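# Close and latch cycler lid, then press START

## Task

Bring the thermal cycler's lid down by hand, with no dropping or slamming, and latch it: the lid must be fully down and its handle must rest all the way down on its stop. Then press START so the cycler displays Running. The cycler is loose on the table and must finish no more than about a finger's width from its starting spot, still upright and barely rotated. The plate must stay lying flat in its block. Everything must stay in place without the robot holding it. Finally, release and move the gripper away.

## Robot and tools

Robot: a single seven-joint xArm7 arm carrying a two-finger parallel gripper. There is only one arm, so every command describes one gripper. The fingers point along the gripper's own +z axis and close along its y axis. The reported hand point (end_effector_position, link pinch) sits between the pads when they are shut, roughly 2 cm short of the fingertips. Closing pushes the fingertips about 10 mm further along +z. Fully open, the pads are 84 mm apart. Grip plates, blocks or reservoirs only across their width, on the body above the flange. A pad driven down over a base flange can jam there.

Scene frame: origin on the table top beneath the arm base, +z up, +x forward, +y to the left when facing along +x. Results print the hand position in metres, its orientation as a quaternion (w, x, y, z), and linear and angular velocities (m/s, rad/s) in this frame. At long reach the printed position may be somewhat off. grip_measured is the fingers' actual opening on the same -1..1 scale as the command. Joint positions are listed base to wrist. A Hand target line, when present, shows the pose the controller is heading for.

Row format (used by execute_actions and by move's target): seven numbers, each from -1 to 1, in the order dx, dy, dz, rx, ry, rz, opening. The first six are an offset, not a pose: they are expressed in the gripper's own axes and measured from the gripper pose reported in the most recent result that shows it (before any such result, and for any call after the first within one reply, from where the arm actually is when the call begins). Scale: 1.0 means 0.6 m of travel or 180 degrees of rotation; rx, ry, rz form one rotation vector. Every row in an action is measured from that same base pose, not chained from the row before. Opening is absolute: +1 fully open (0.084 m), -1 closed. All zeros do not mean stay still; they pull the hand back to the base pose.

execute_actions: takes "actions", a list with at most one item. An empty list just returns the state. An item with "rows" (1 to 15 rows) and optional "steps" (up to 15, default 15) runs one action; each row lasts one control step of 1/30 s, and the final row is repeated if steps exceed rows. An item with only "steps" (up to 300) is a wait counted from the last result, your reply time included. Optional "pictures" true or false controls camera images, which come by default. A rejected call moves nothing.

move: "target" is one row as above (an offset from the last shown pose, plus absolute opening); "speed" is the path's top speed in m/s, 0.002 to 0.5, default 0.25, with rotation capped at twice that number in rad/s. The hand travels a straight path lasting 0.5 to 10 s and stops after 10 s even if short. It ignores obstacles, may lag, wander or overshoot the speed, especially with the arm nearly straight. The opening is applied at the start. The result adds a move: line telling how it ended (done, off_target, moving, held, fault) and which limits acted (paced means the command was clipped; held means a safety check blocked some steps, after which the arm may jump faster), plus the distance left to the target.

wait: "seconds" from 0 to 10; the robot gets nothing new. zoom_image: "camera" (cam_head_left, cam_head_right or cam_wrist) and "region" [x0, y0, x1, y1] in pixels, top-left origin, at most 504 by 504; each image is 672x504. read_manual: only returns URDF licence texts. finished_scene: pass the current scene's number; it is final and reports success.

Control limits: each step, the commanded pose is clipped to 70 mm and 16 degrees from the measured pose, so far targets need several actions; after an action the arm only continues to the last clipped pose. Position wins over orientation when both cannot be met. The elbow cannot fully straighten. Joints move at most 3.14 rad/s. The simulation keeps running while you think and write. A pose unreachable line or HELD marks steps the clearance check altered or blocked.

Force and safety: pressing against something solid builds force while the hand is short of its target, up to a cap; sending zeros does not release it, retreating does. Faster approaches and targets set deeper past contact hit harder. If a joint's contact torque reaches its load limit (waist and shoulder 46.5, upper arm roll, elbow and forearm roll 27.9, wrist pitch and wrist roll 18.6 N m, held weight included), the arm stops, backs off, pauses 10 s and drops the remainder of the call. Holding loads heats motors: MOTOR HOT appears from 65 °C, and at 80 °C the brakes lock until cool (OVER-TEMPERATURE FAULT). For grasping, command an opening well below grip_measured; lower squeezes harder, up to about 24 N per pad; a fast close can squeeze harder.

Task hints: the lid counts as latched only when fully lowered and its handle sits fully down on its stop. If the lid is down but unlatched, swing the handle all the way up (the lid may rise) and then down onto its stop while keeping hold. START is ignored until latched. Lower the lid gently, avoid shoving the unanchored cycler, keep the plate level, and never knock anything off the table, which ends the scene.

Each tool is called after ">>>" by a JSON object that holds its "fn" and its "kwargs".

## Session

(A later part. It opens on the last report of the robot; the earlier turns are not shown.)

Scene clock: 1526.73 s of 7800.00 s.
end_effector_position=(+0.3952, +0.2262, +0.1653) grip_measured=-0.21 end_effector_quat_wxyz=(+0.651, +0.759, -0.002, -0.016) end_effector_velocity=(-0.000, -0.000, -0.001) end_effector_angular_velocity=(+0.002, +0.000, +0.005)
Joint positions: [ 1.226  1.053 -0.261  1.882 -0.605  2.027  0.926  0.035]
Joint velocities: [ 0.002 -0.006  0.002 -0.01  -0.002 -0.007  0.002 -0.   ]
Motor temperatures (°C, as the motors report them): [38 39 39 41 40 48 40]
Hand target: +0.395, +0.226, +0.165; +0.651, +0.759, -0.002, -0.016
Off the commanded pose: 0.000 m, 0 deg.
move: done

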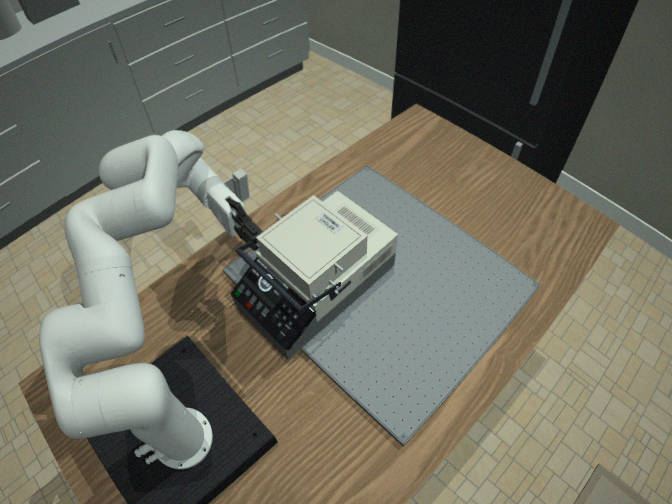

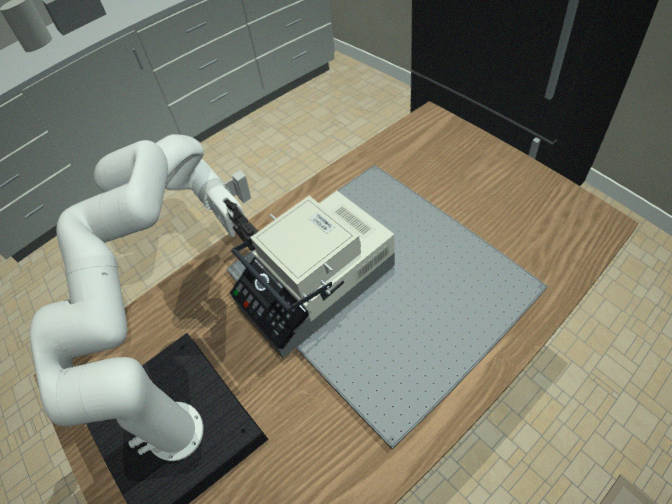

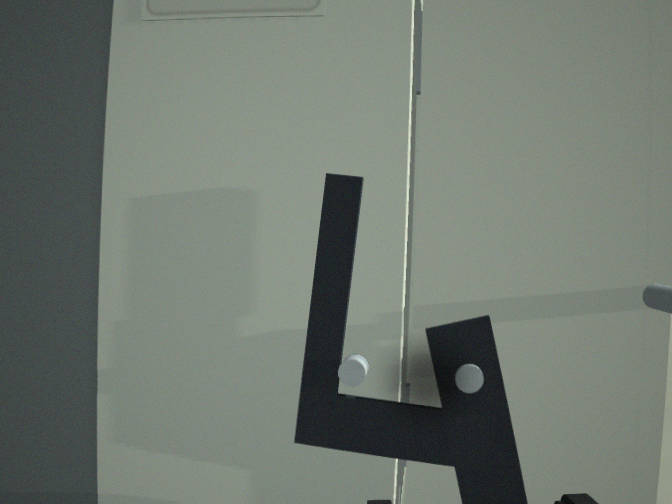

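>>> {"fn": "move", "kwargs": {"target": [0,0.006,0.028,0,0,0,-0.2], "speed": 0.015}}

>>> {"fn": "move", "kwargs": {"target": [0,0,0,0,0,0,-1]}}

Scene clock: 1528.83 s of 7800.00 s.
end_effector_position=(+0.3934, +0.2115, +0.1661) grip_measured=-0.21 end_effector_quat_wxyz=(+0.650, +0.760, +0.001, -0.015) end_effector_velocity=(+0.006, -0.006, -0.001) end_effector_angular_velocity=(-0.007, -0.013, +0.002)
Joint positions: [ 1.221  1.    -0.259  1.789 -0.614  1.984  0.945  0.035]
Joint velocities: [-0.002  0.001 -0.015 -0.01  -0.008 -0.016  0.003  0.001]
Motor temperatures (°C, as the motors report them): [38 39 39 41 40 48 40]
Hand target: +0.395, +0.209, +0.166; +0.651, +0.759, -0.002, -0.016
Off the commanded pose: 0.003 m, 0 deg.
move: done

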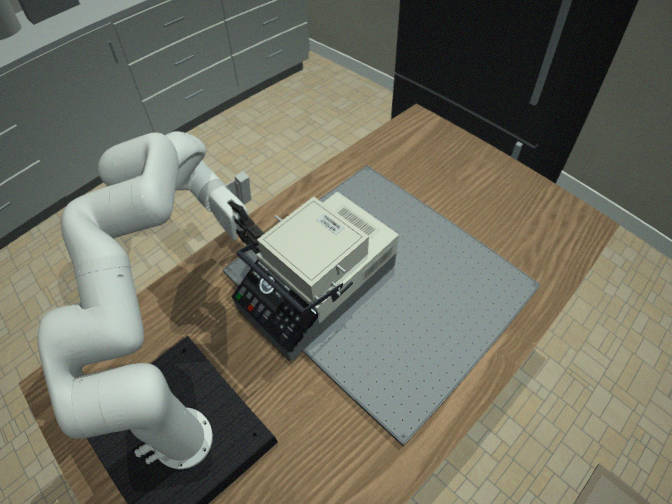

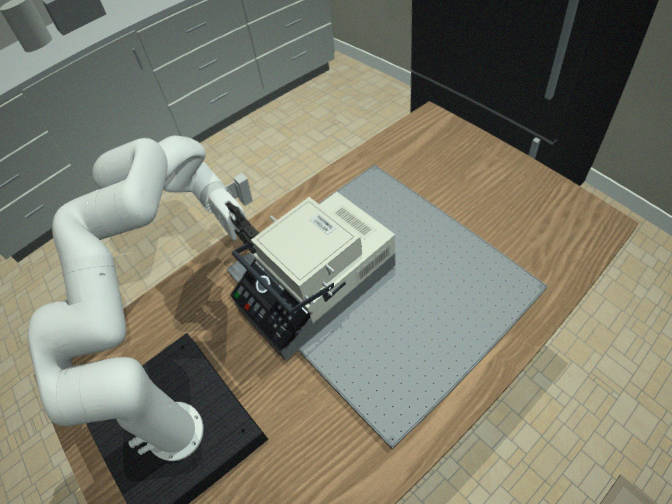

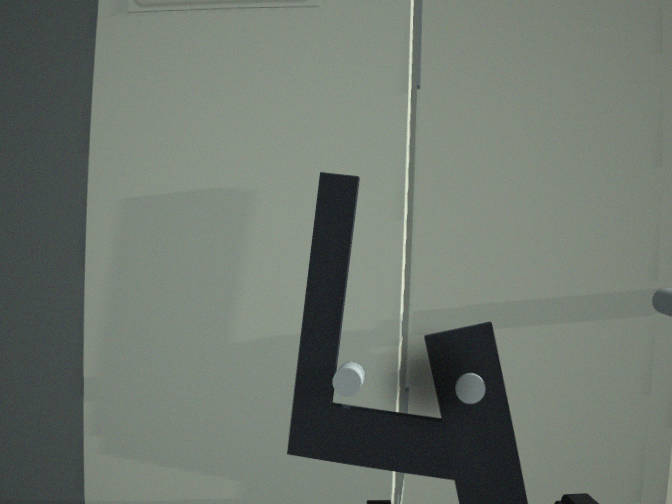

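Scene clock: 1529.33 s of 7800.00 s.
end_effector_position=(+0.3951, +0.2076, +0.1678) grip_measured=-0.55 end_effector_quat_wxyz=(+0.653, +0.757, -0.003, -0.016) end_effector_velocity=(-0.001, +0.004, -0.002) end_effector_angular_velocity=(+0.013, +0.004, +0.007)
Joint positions: [ 1.219  1.    -0.267  1.786 -0.614  1.986  0.944  0.02 ]
Joint velocities: [ 0.005 -0.     0.003  0.004  0.006 -0.006 -0.002  0.   ]
Motor temperatures (°C, as the motors report them): [38 39 39 41 40 48 40]
Hand target: +0.393, +0.211, +0.166; +0.650, +0.760, +0.001, -0.015
Off the commanded pose: 0.005 m, 1 deg.
move: off_target

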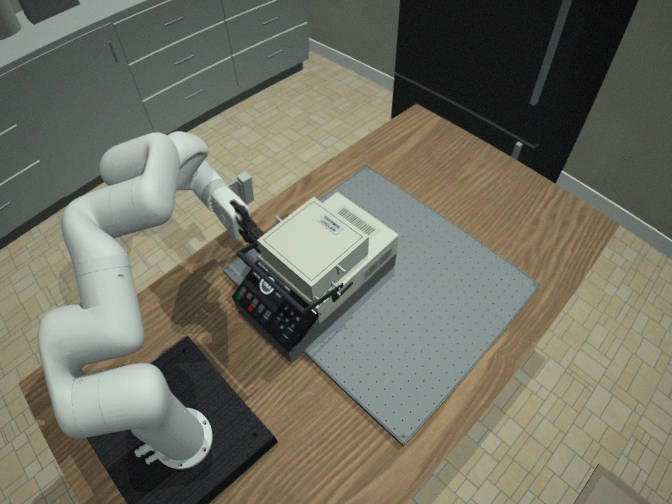

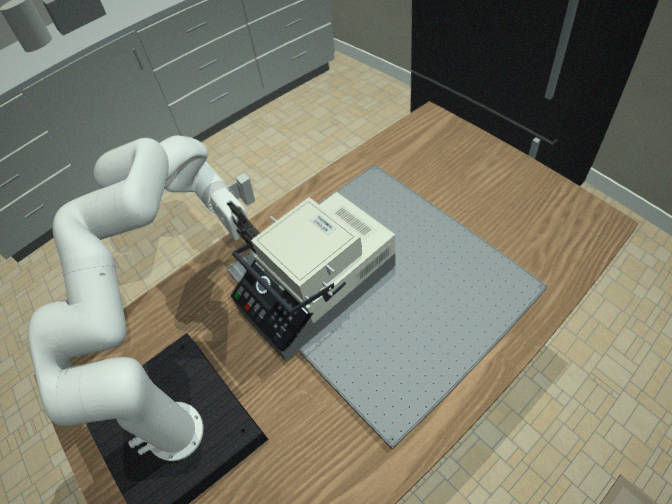

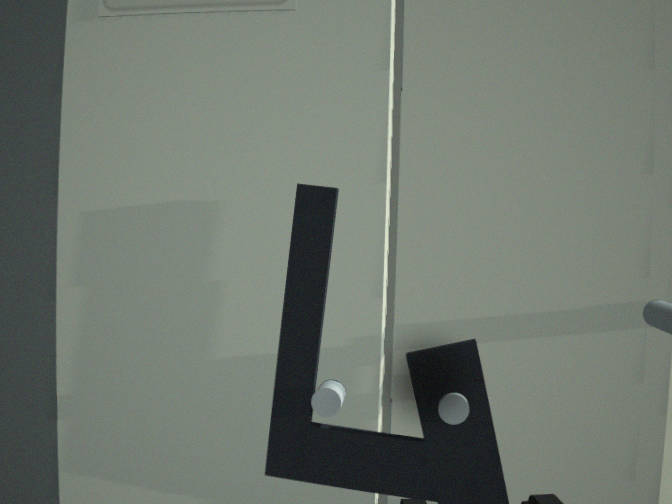

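>>> {"fn": "move", "kwargs": {"target": [0,0.02,0,0,0,0,-1], "speed": 0.008}}

>>> {"fn": "move", "kwargs": {"target": [0.035,0,0,0,0,0,-1], "speed": 0.008}}

Scene clock: 1531.73 s of 7800.00 s.
end_effector_position=(+0.3965, +0.2067, +0.1780) grip_measured=-0.55 end_effector_quat_wxyz=(+0.650, +0.760, -0.002, -0.014) end_effector_velocity=(+0.000, -0.000, -0.000) end_effector_angular_velocity=(-0.000, -0.000, +0.003)
Joint positions: [ 1.226  0.972 -0.275  1.768 -0.62   1.984  0.933  0.02 ]
Joint velocities: [ 0.007  0.001 -0.01  -0.003  0.003 -0.005 -0.004 -0.   ]
Motor temperatures (°C, as the motors report them): [38 40 39 41 40 48 40]
Hand target: +0.395, +0.206, +0.180; +0.653, +0.757, -0.003, -0.016
Off the commanded pose: 0.002 m, 0 deg.
move: done

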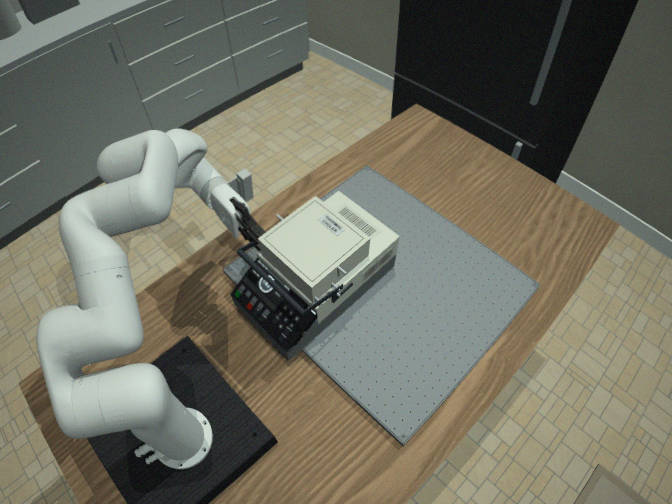

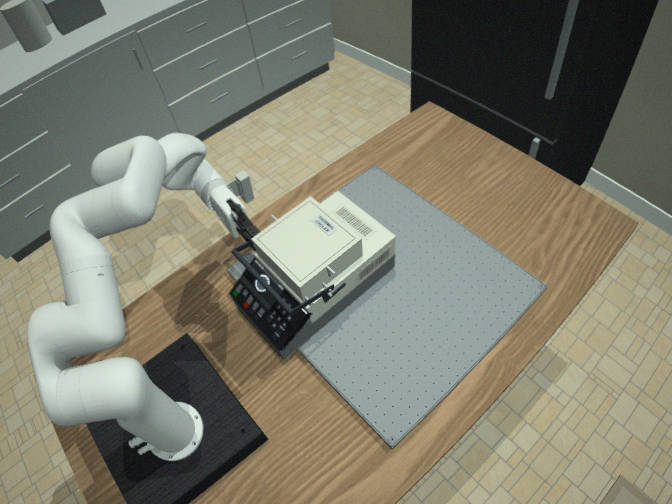

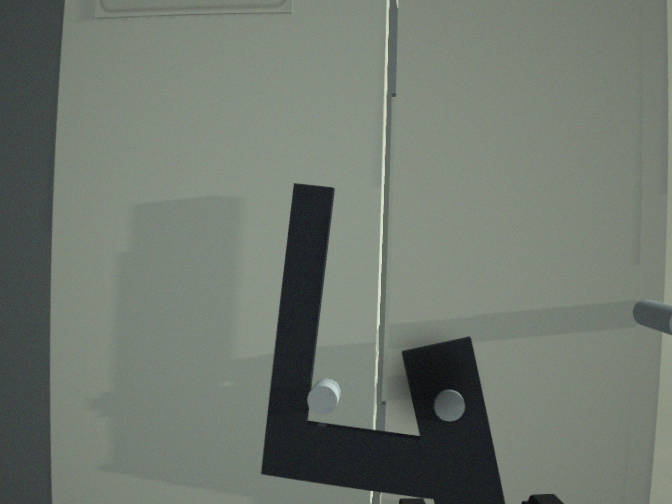

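Scene clock: 1534.57 s of 7800.00 s.
end_effector_position=(+0.4125, +0.2091, +0.1744) grip_measured=-0.58 end_effector_quat_wxyz=(+0.646, +0.763, +0.000, -0.021) end_effector_velocity=(+0.013, -0.001, +0.000) end_effector_angular_velocity=(+0.007, -0.024, +0.017)
Joint positions: [ 1.218  1.022 -0.308  1.845 -0.61   1.982  0.879  0.019]
Joint velocities: [ 0.005  0.009 -0.028  0.011 -0.009 -0.029 -0.007  0.   ]
Motor temperatures (°C, as the motors report them): [38 40 40 41 41 48 40]
Hand target: +0.417, +0.206, +0.178; +0.650, +0.760, -0.002, -0.014
Off the commanded pose: 0.007 m, 1 deg.
move: off_target

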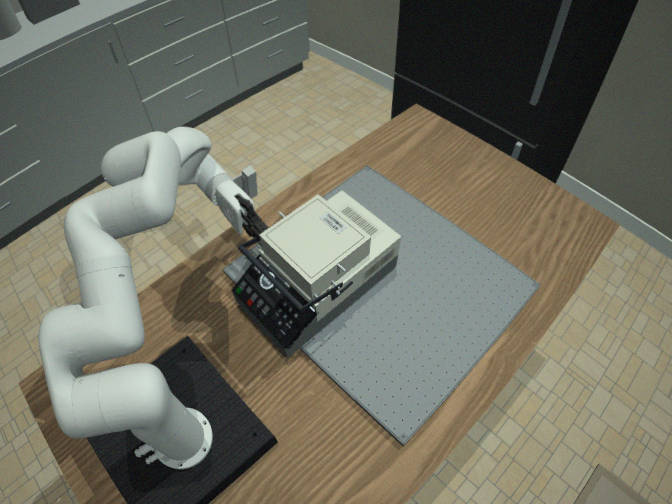

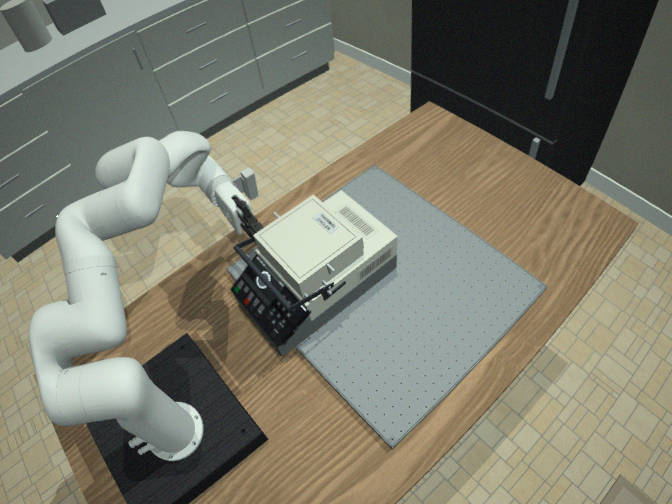

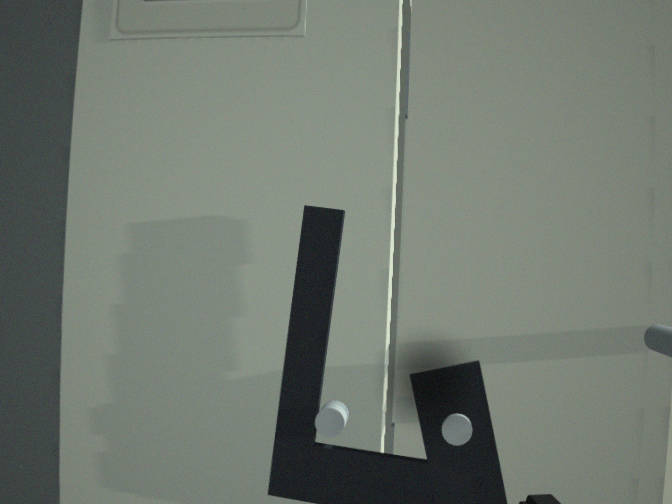

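>>> {"fn": "move", "kwargs": {"target": [0.01,-0.012,0,0,0,0,-1], "speed": 0.008}}

>>> {"fn": "move", "kwargs": {"target": [0,0,0,0,0,0,-0.2]}}

>>> {"fn": "move", "kwargs": {"target": [0,0,-0.09,0,0,0,-0.2], "speed": 0.04}}

Scene clock: 1537.17 s of 7800.00 s.
end_effector_position=(+0.4134, +0.2112, +0.1707) grip_measured=-0.57 end_effector_quat_wxyz=(+0.651, +0.759, -0.001, -0.024) end_effector_velocity=(-0.000, -0.001, -0.000) end_effector_angular_velocity=(-0.008, -0.000, -0.001)
Joint positions: [ 1.223  1.055 -0.322  1.88  -0.6    1.996  0.868  0.019]
Joint velocities: [ 0.001  0.005 -0.002  0.002 -0.002  0.005 -0.001 -0.   ]
Motor temperatures (°C, as the motors report them): [38 40 40 40 41 48 40]
Hand target: +0.418, +0.210, +0.167; +0.646, +0.763, +0.000, -0.021
Off the commanded pose: 0.006 m, 1 deg.
move: off_target

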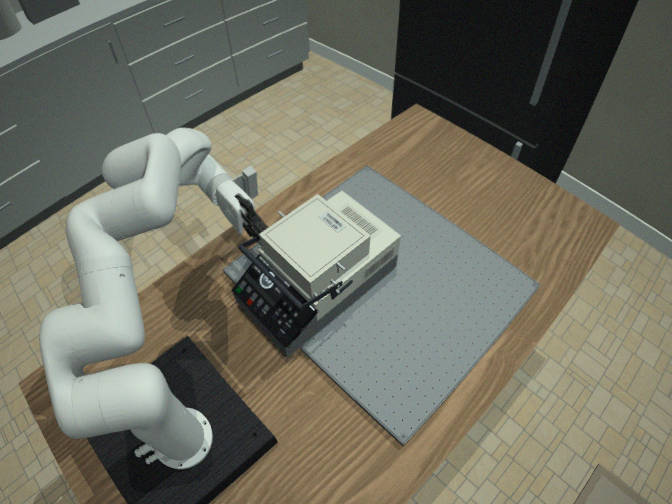

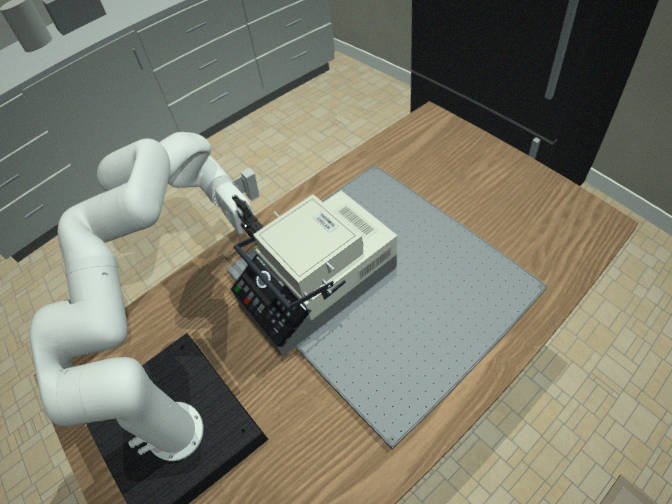

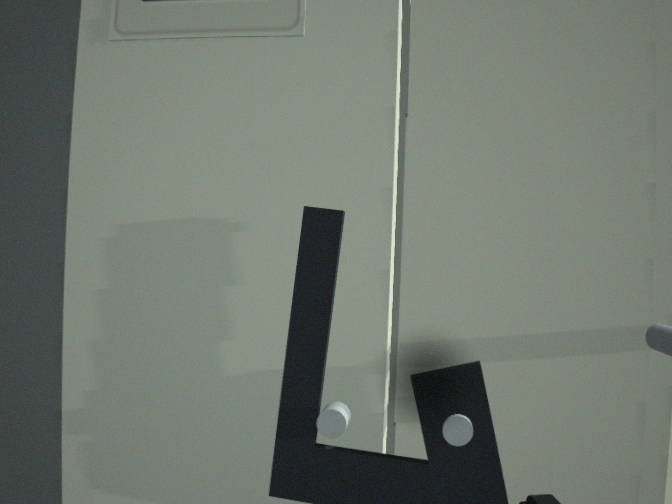

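Scene clock: 1537.67 s of 7800.00 s.
end_effector_position=(+0.4133, +0.2100, +0.1729) grip_measured=-0.23 end_effector_quat_wxyz=(+0.653, +0.757, -0.004, -0.024) end_effector_velocity=(-0.001, +0.001, -0.000) end_effector_angular_velocity=(+0.005, +0.004, -0.001)
Joint positions: [ 1.222  1.054 -0.324  1.881 -0.601  2.003  0.868  0.034]
Joint velocities: [-0.005 -0.004  0.01  -0.001 -0.001  0.001  0.002  0.   ]
Motor temperatures (°C, as the motors report them): [38 40 40 40 41 48 40]
Hand target: +0.413, +0.211, +0.171; +0.651, +0.759, -0.002, -0.024
Off the commanded pose: 0.003 m, 0 deg.
move: done

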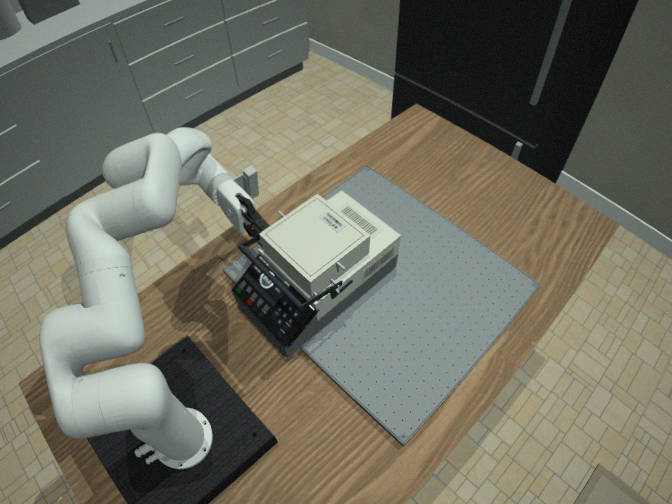

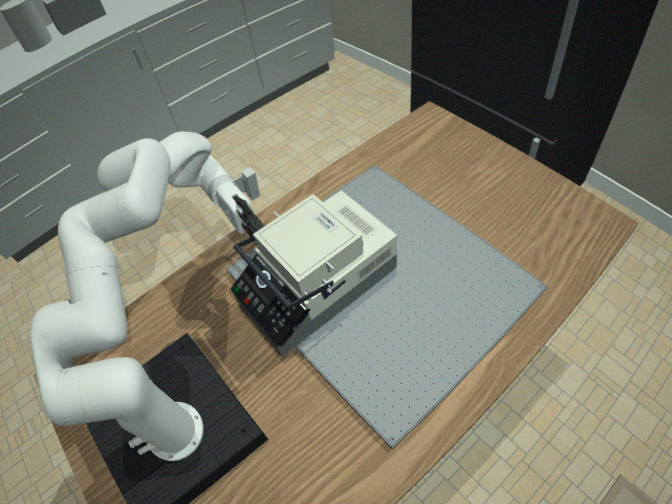

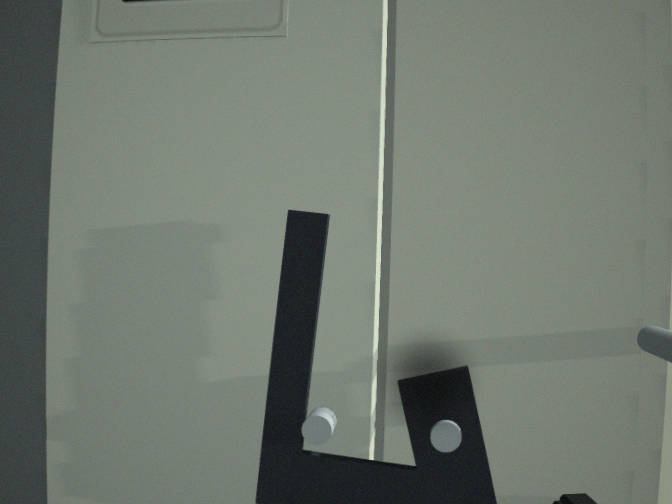

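Scene clock: 1539.33 s of 7800.00 s.
end_effector_position=(+0.4157, +0.2629, +0.1806) grip_measured=-0.21 end_effector_quat_wxyz=(+0.653, +0.757, -0.004, -0.024) end_effector_velocity=(+0.001, +0.002, +0.001) end_effector_angular_velocity=(+0.002, -0.000, -0.002)
Joint positions: [ 1.226  1.248 -0.331  2.262 -0.593  2.182  0.764  0.035]
Joint velocities: [-0.002  0.011 -0.003  0.023  0.001  0.01  -0.008 -0.   ]
Motor temperatures (°C, as the motors report them): [38 40 40 40 41 48 40]
Hand target: +0.416, +0.263, +0.181; +0.653, +0.757, -0.004, -0.024
Off the commanded pose: 0.000 m, 0 deg.
move: done

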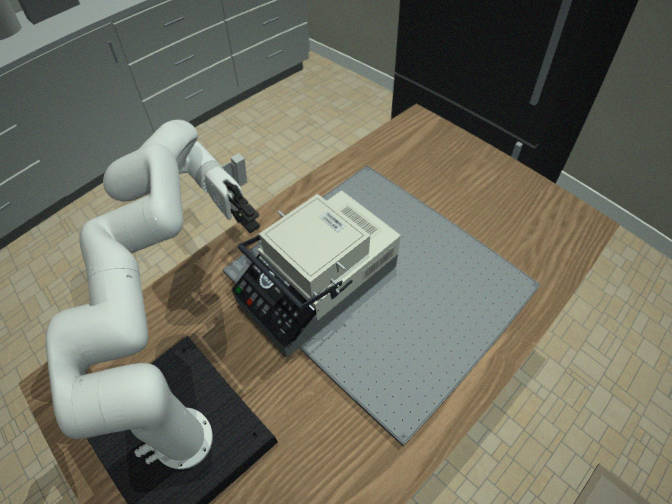

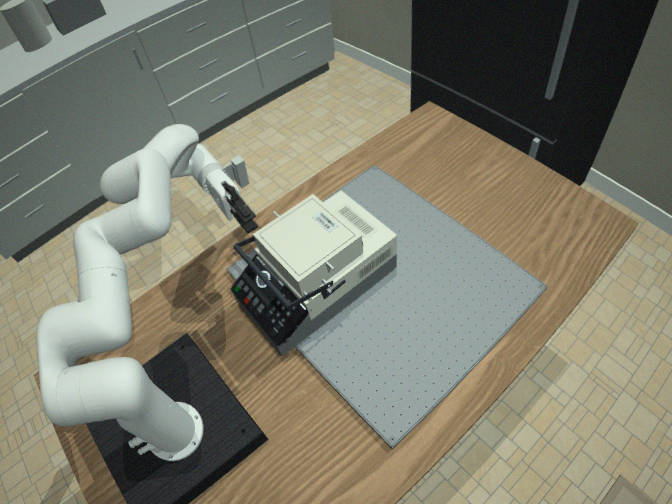

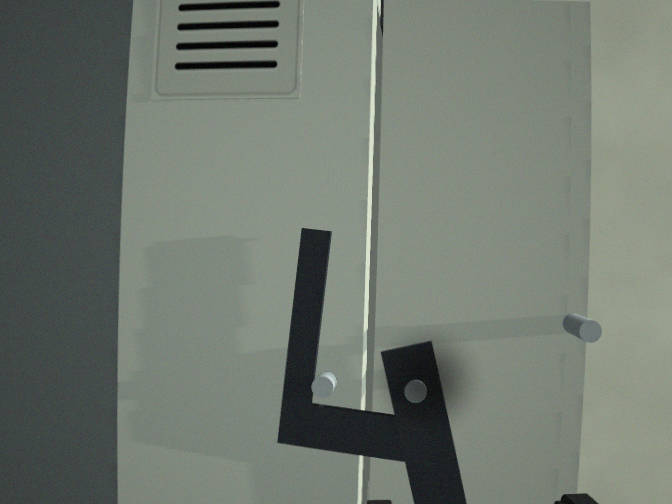

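>>> {"fn": "move", "kwargs": {"target": [0,0.2,-0.03,0.45,0,0,-0.2], "speed": 0.2}}

>>> {"fn": "move", "kwargs": {"target": [-0.03,0.58,0,0,0,0,-0.2], "speed": 0.2}}

>>> {"fn": "move", "kwargs": {"target": [0,0,0.2,0.45,0,0,-0.2], "speed": 0.2}}

Scene clock: 1545.10 s of 7800.00 s.
end_effector_position=(+0.4192, +0.2647, +0.3033) grip_measured=-0.21 end_effector_quat_wxyz=(+0.006, +1.000, -0.017, -0.013) end_effector_velocity=(+0.001, -0.000, +0.002) end_effector_angular_velocity=(+0.013, -0.002, -0.001)
Joint positions: [ 0.962  0.076 -0.243  1.258 -0.003  1.2    0.614  0.035]
Joint velocities: [-0.002 -0.007 -0.002 -0.005  0.008 -0.008 -0.007  0.   ]
Motor temperatures (°C, as the motors report them): [38 40 40 40 41 48 40]
Hand target: +0.419, +0.264, +0.304; +0.005, +1.000, -0.018, -0.013
Off the commanded pose: 0.002 m, 0 deg.
move: done

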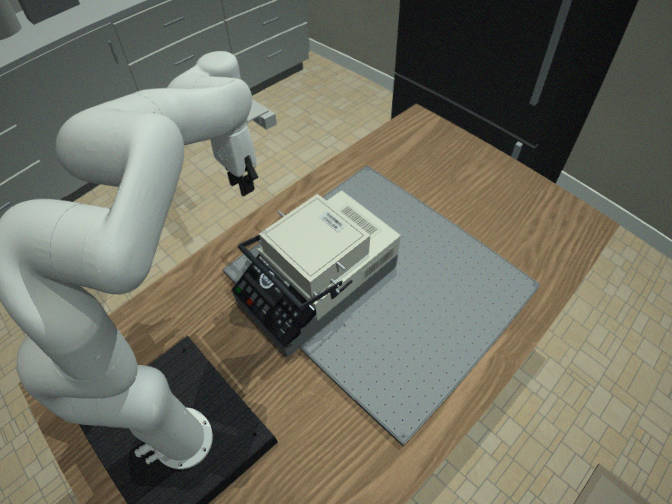

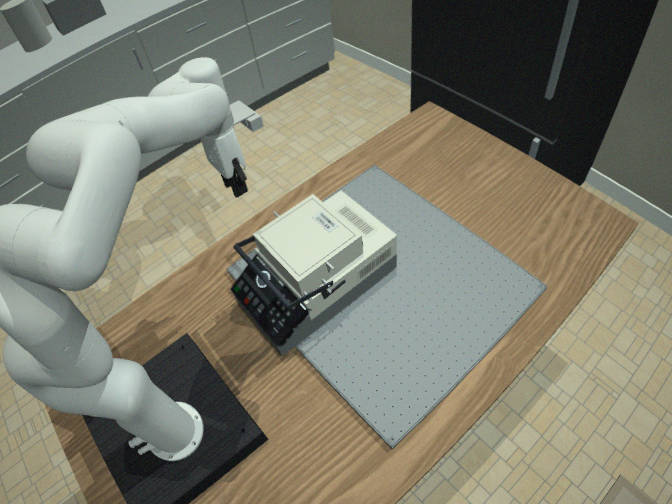

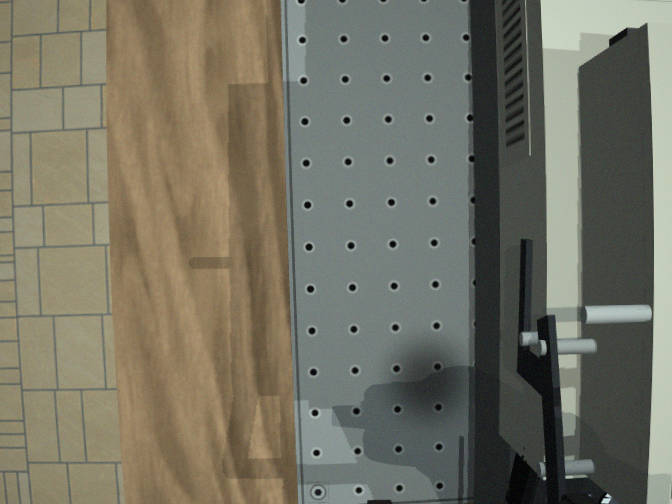

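Scene clock: 1547.30 s of 7800.00 s.
end_effector_position=(+0.3891, -0.0824, +0.3096) grip_measured=-0.21 end_effector_quat_wxyz=(+0.007, +1.000, -0.017, -0.012) end_effector_velocity=(-0.000, -0.005, +0.001) end_effector_angular_velocity=(+0.002, -0.002, -0.005)
Joint positions: [ 0.648 -0.361 -0.612  0.906 -0.248  1.213  0.048  0.035]
Joint velocities: [-0.005 -0.002 -0.008  0.003 -0.001  0.001 -0.007  0.   ]
Motor temperatures (°C, as the motors report them): [38 40 40 40 41 48 40]
Hand target: +0.389, -0.083, +0.310; +0.007, +1.000, -0.018, -0.012
Off the commanded pose: 0.002 m, 0 deg.
move: done

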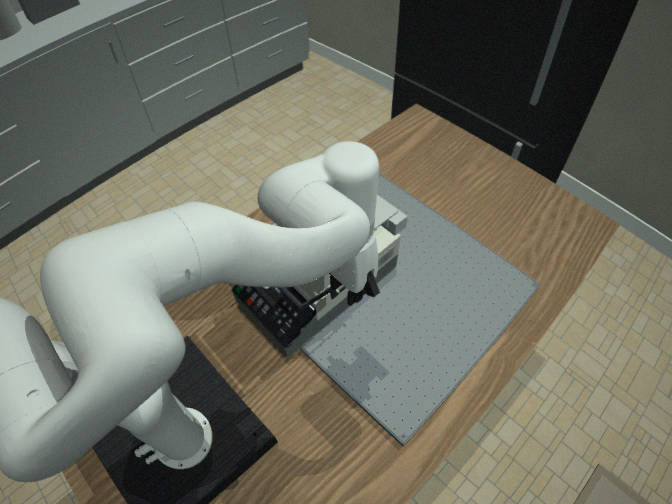

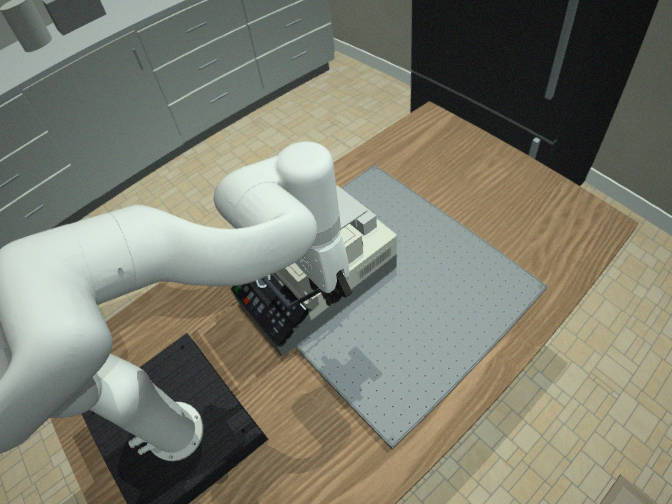

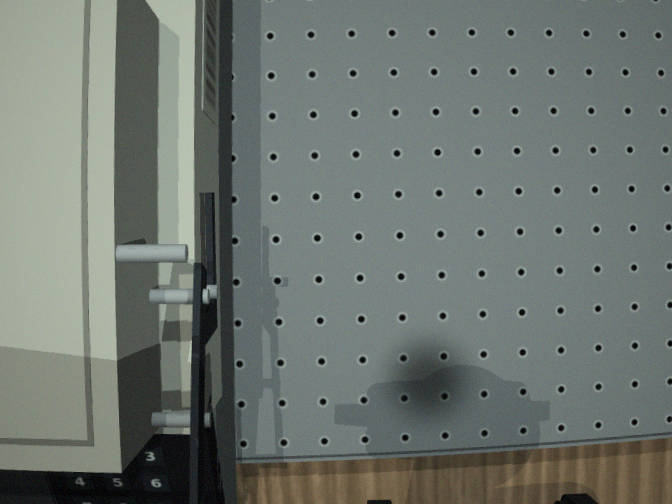

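Scene clock: 1551.23 s of 7800.00 s.
end_effector_position=(+0.3861, -0.0851, +0.1888) grip_measured=-0.22 end_effector_quat_wxyz=(-0.642, +0.766, -0.021, +0.004) end_effector_velocity=(-0.000, +0.000, -0.001) end_effector_angular_velocity=(+0.012, +0.001, +0.002)
Joint positions: [ 0.076  0.775 -0.812  1.235  1.133  2.152 -1.317  0.035]
Joint velocities: [-0.008  0.011  0.008  0.007  0.002  0.01  -0.004  0.   ]
Motor temperatures (°C, as the motors report them): [38 40 40 40 40 48 40]
Hand target: +0.386, -0.085, +0.188; -0.643, +0.766, -0.021, +0.004
Off the commanded pose: 0.001 m, 0 deg.
move: done

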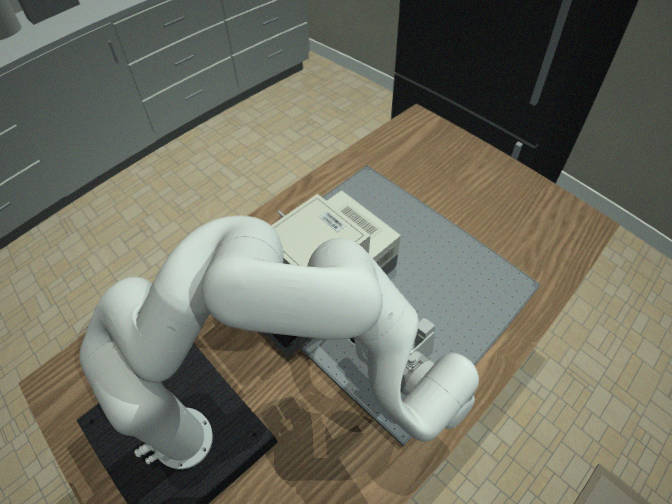

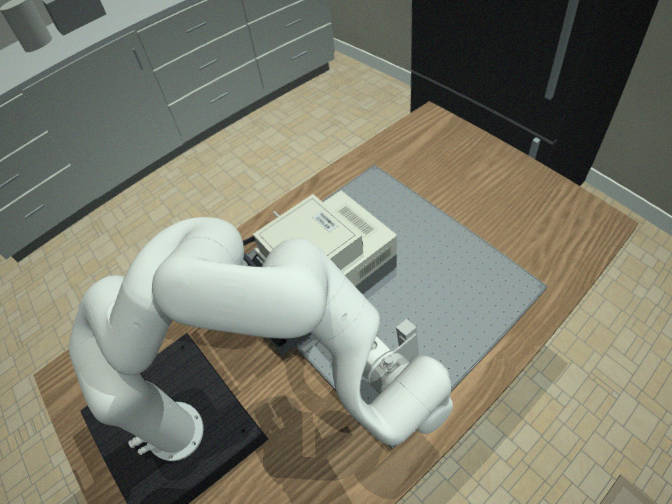

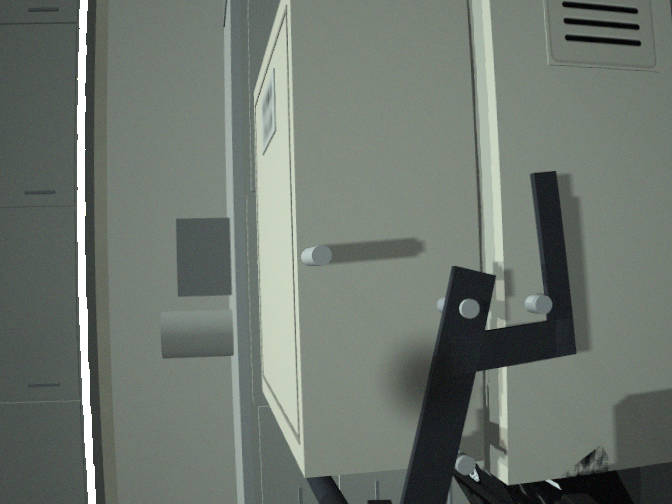

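>>> {"fn": "move", "kwargs": {"target": [-0.008,0.007,0.11,0,0,0,-0.2], "speed": 0.04}}

Scene clock: 1555.00 s of 7800.00 s.
end_effector_position=(+0.3833, -0.0209, +0.1734) grip_measured=-0.22 end_effector_quat_wxyz=(-0.642, +0.766, -0.021, +0.004) end_effector_velocity=(+0.000, +0.001, -0.000) end_effector_angular_velocity=(-0.001, -0.002, -0.002)
Joint positions: [ 0.223  0.703 -0.8    1.059  1.193  2.036 -1.328  0.035]
Joint velocities: [ 0.003 -0.003 -0.001 -0.004  0.003 -0.004  0.     0.   ]
Motor temperatures (°C, as the motors report them): [38 40 40 40 40 48 40]
Hand target: +0.383, -0.021, +0.173; -0.642, +0.766, -0.021, +0.004
Off the commanded pose: 0.000 m, 0 deg.
move: done

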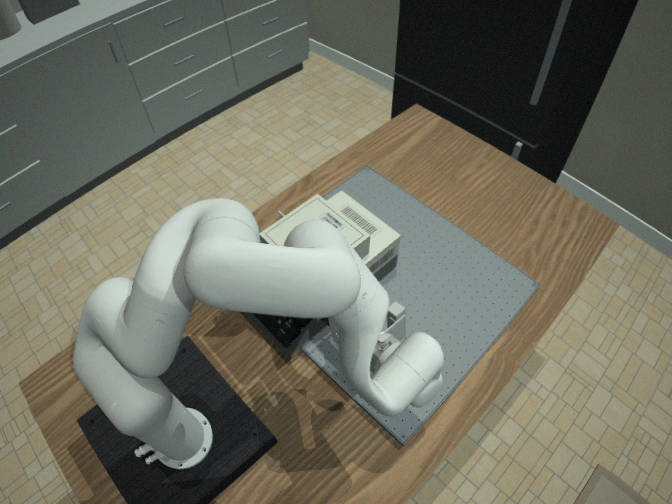

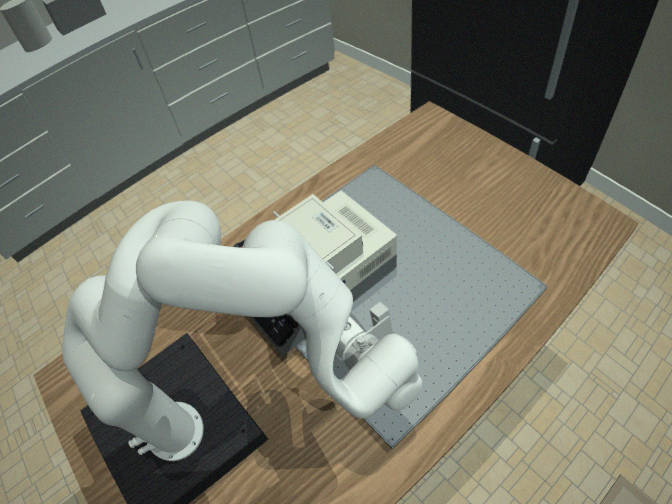

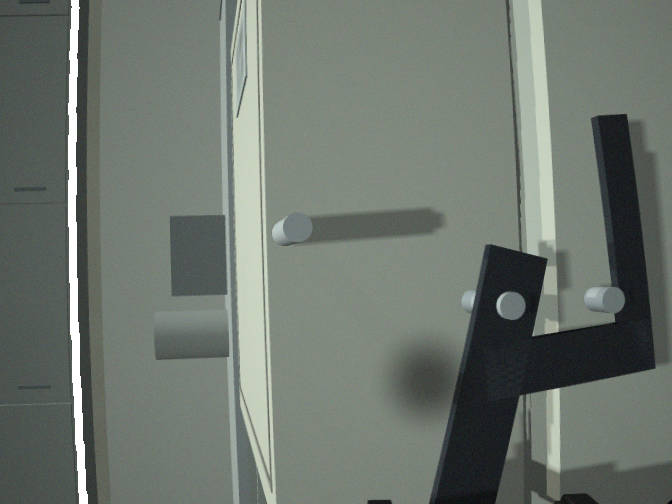

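>>> {"fn": "move", "kwargs": {"target": [0.015,0.01,0.07,0,0,0,-0.2], "speed": 0.015}}

Scene clock: 1568.07 s of 7800.00 s.
end_effector_position=(+0.3898, -0.0298, +0.1672) grip_measured=-0.21 end_effector_quat_wxyz=(-0.621, +0.782, -0.047, +0.030) end_effector_velocity=(-0.000, -0.001, -0.000) end_effector_angular_velocity=(-0.001, +0.001, -0.001)
Joint positions: [ 0.293  0.715 -0.893  1.019  1.258  2.014 -1.326  0.035]
Joint velocities: [-0.001  0.001 -0.     0.    -0.    -0.     0.    -0.   ]
Motor temperatures (°C, as the motors report them): [38 39 40 39 40 47 40]
Hand target: +0.390, -0.030, +0.167; -0.621, +0.782, -0.047, +0.030
Off the commanded pose: 0.049 m, 5 deg.
TORQUE FAULT: the external load on joint 3 (upper arm roll) reached its load limit, and the arm stopped for 10 seconds. The arm's remaining commands of this call were not run. Joint 3 (upper arm roll) moved back by up to 3 degrees. The gripper holds there, with its grip as last carried out, and the arm accepts commands again: back off and push less far. The arm stops again, at the same cost, whenever a joint's load reaches its limit.
move: fault

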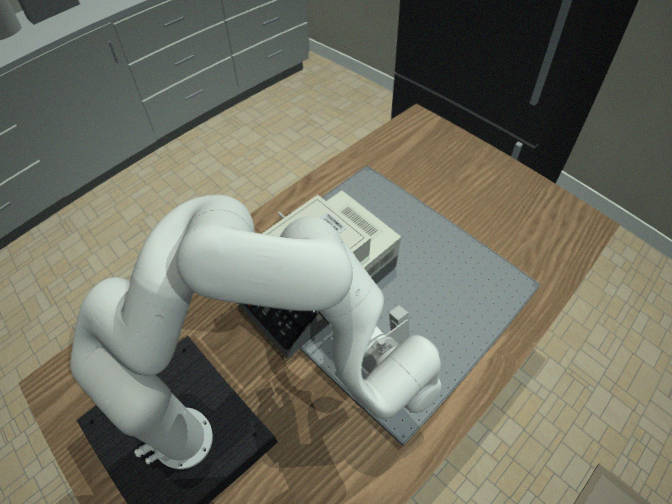

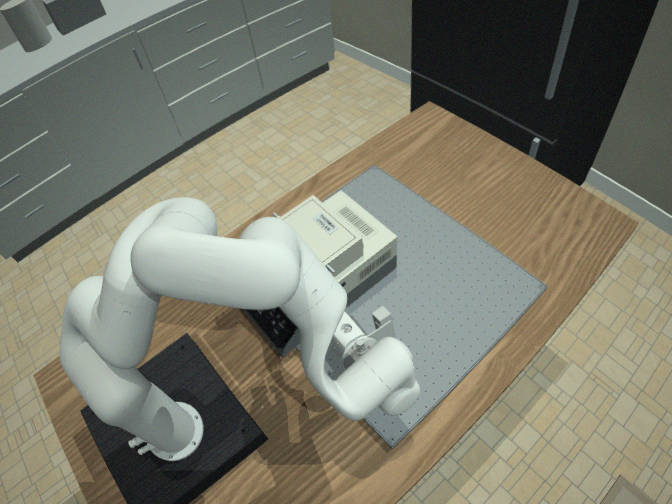

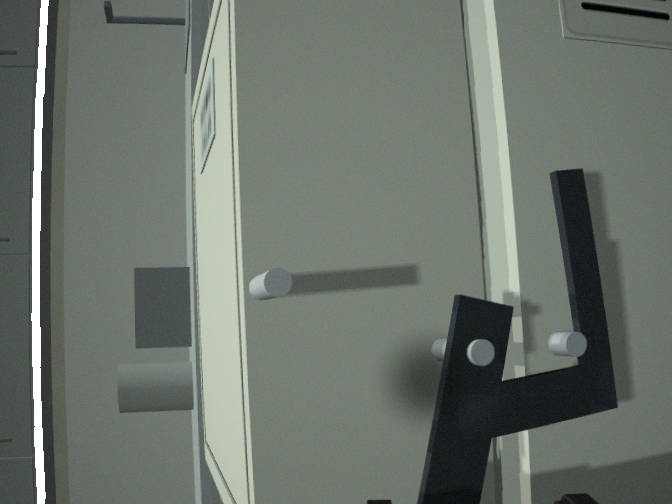

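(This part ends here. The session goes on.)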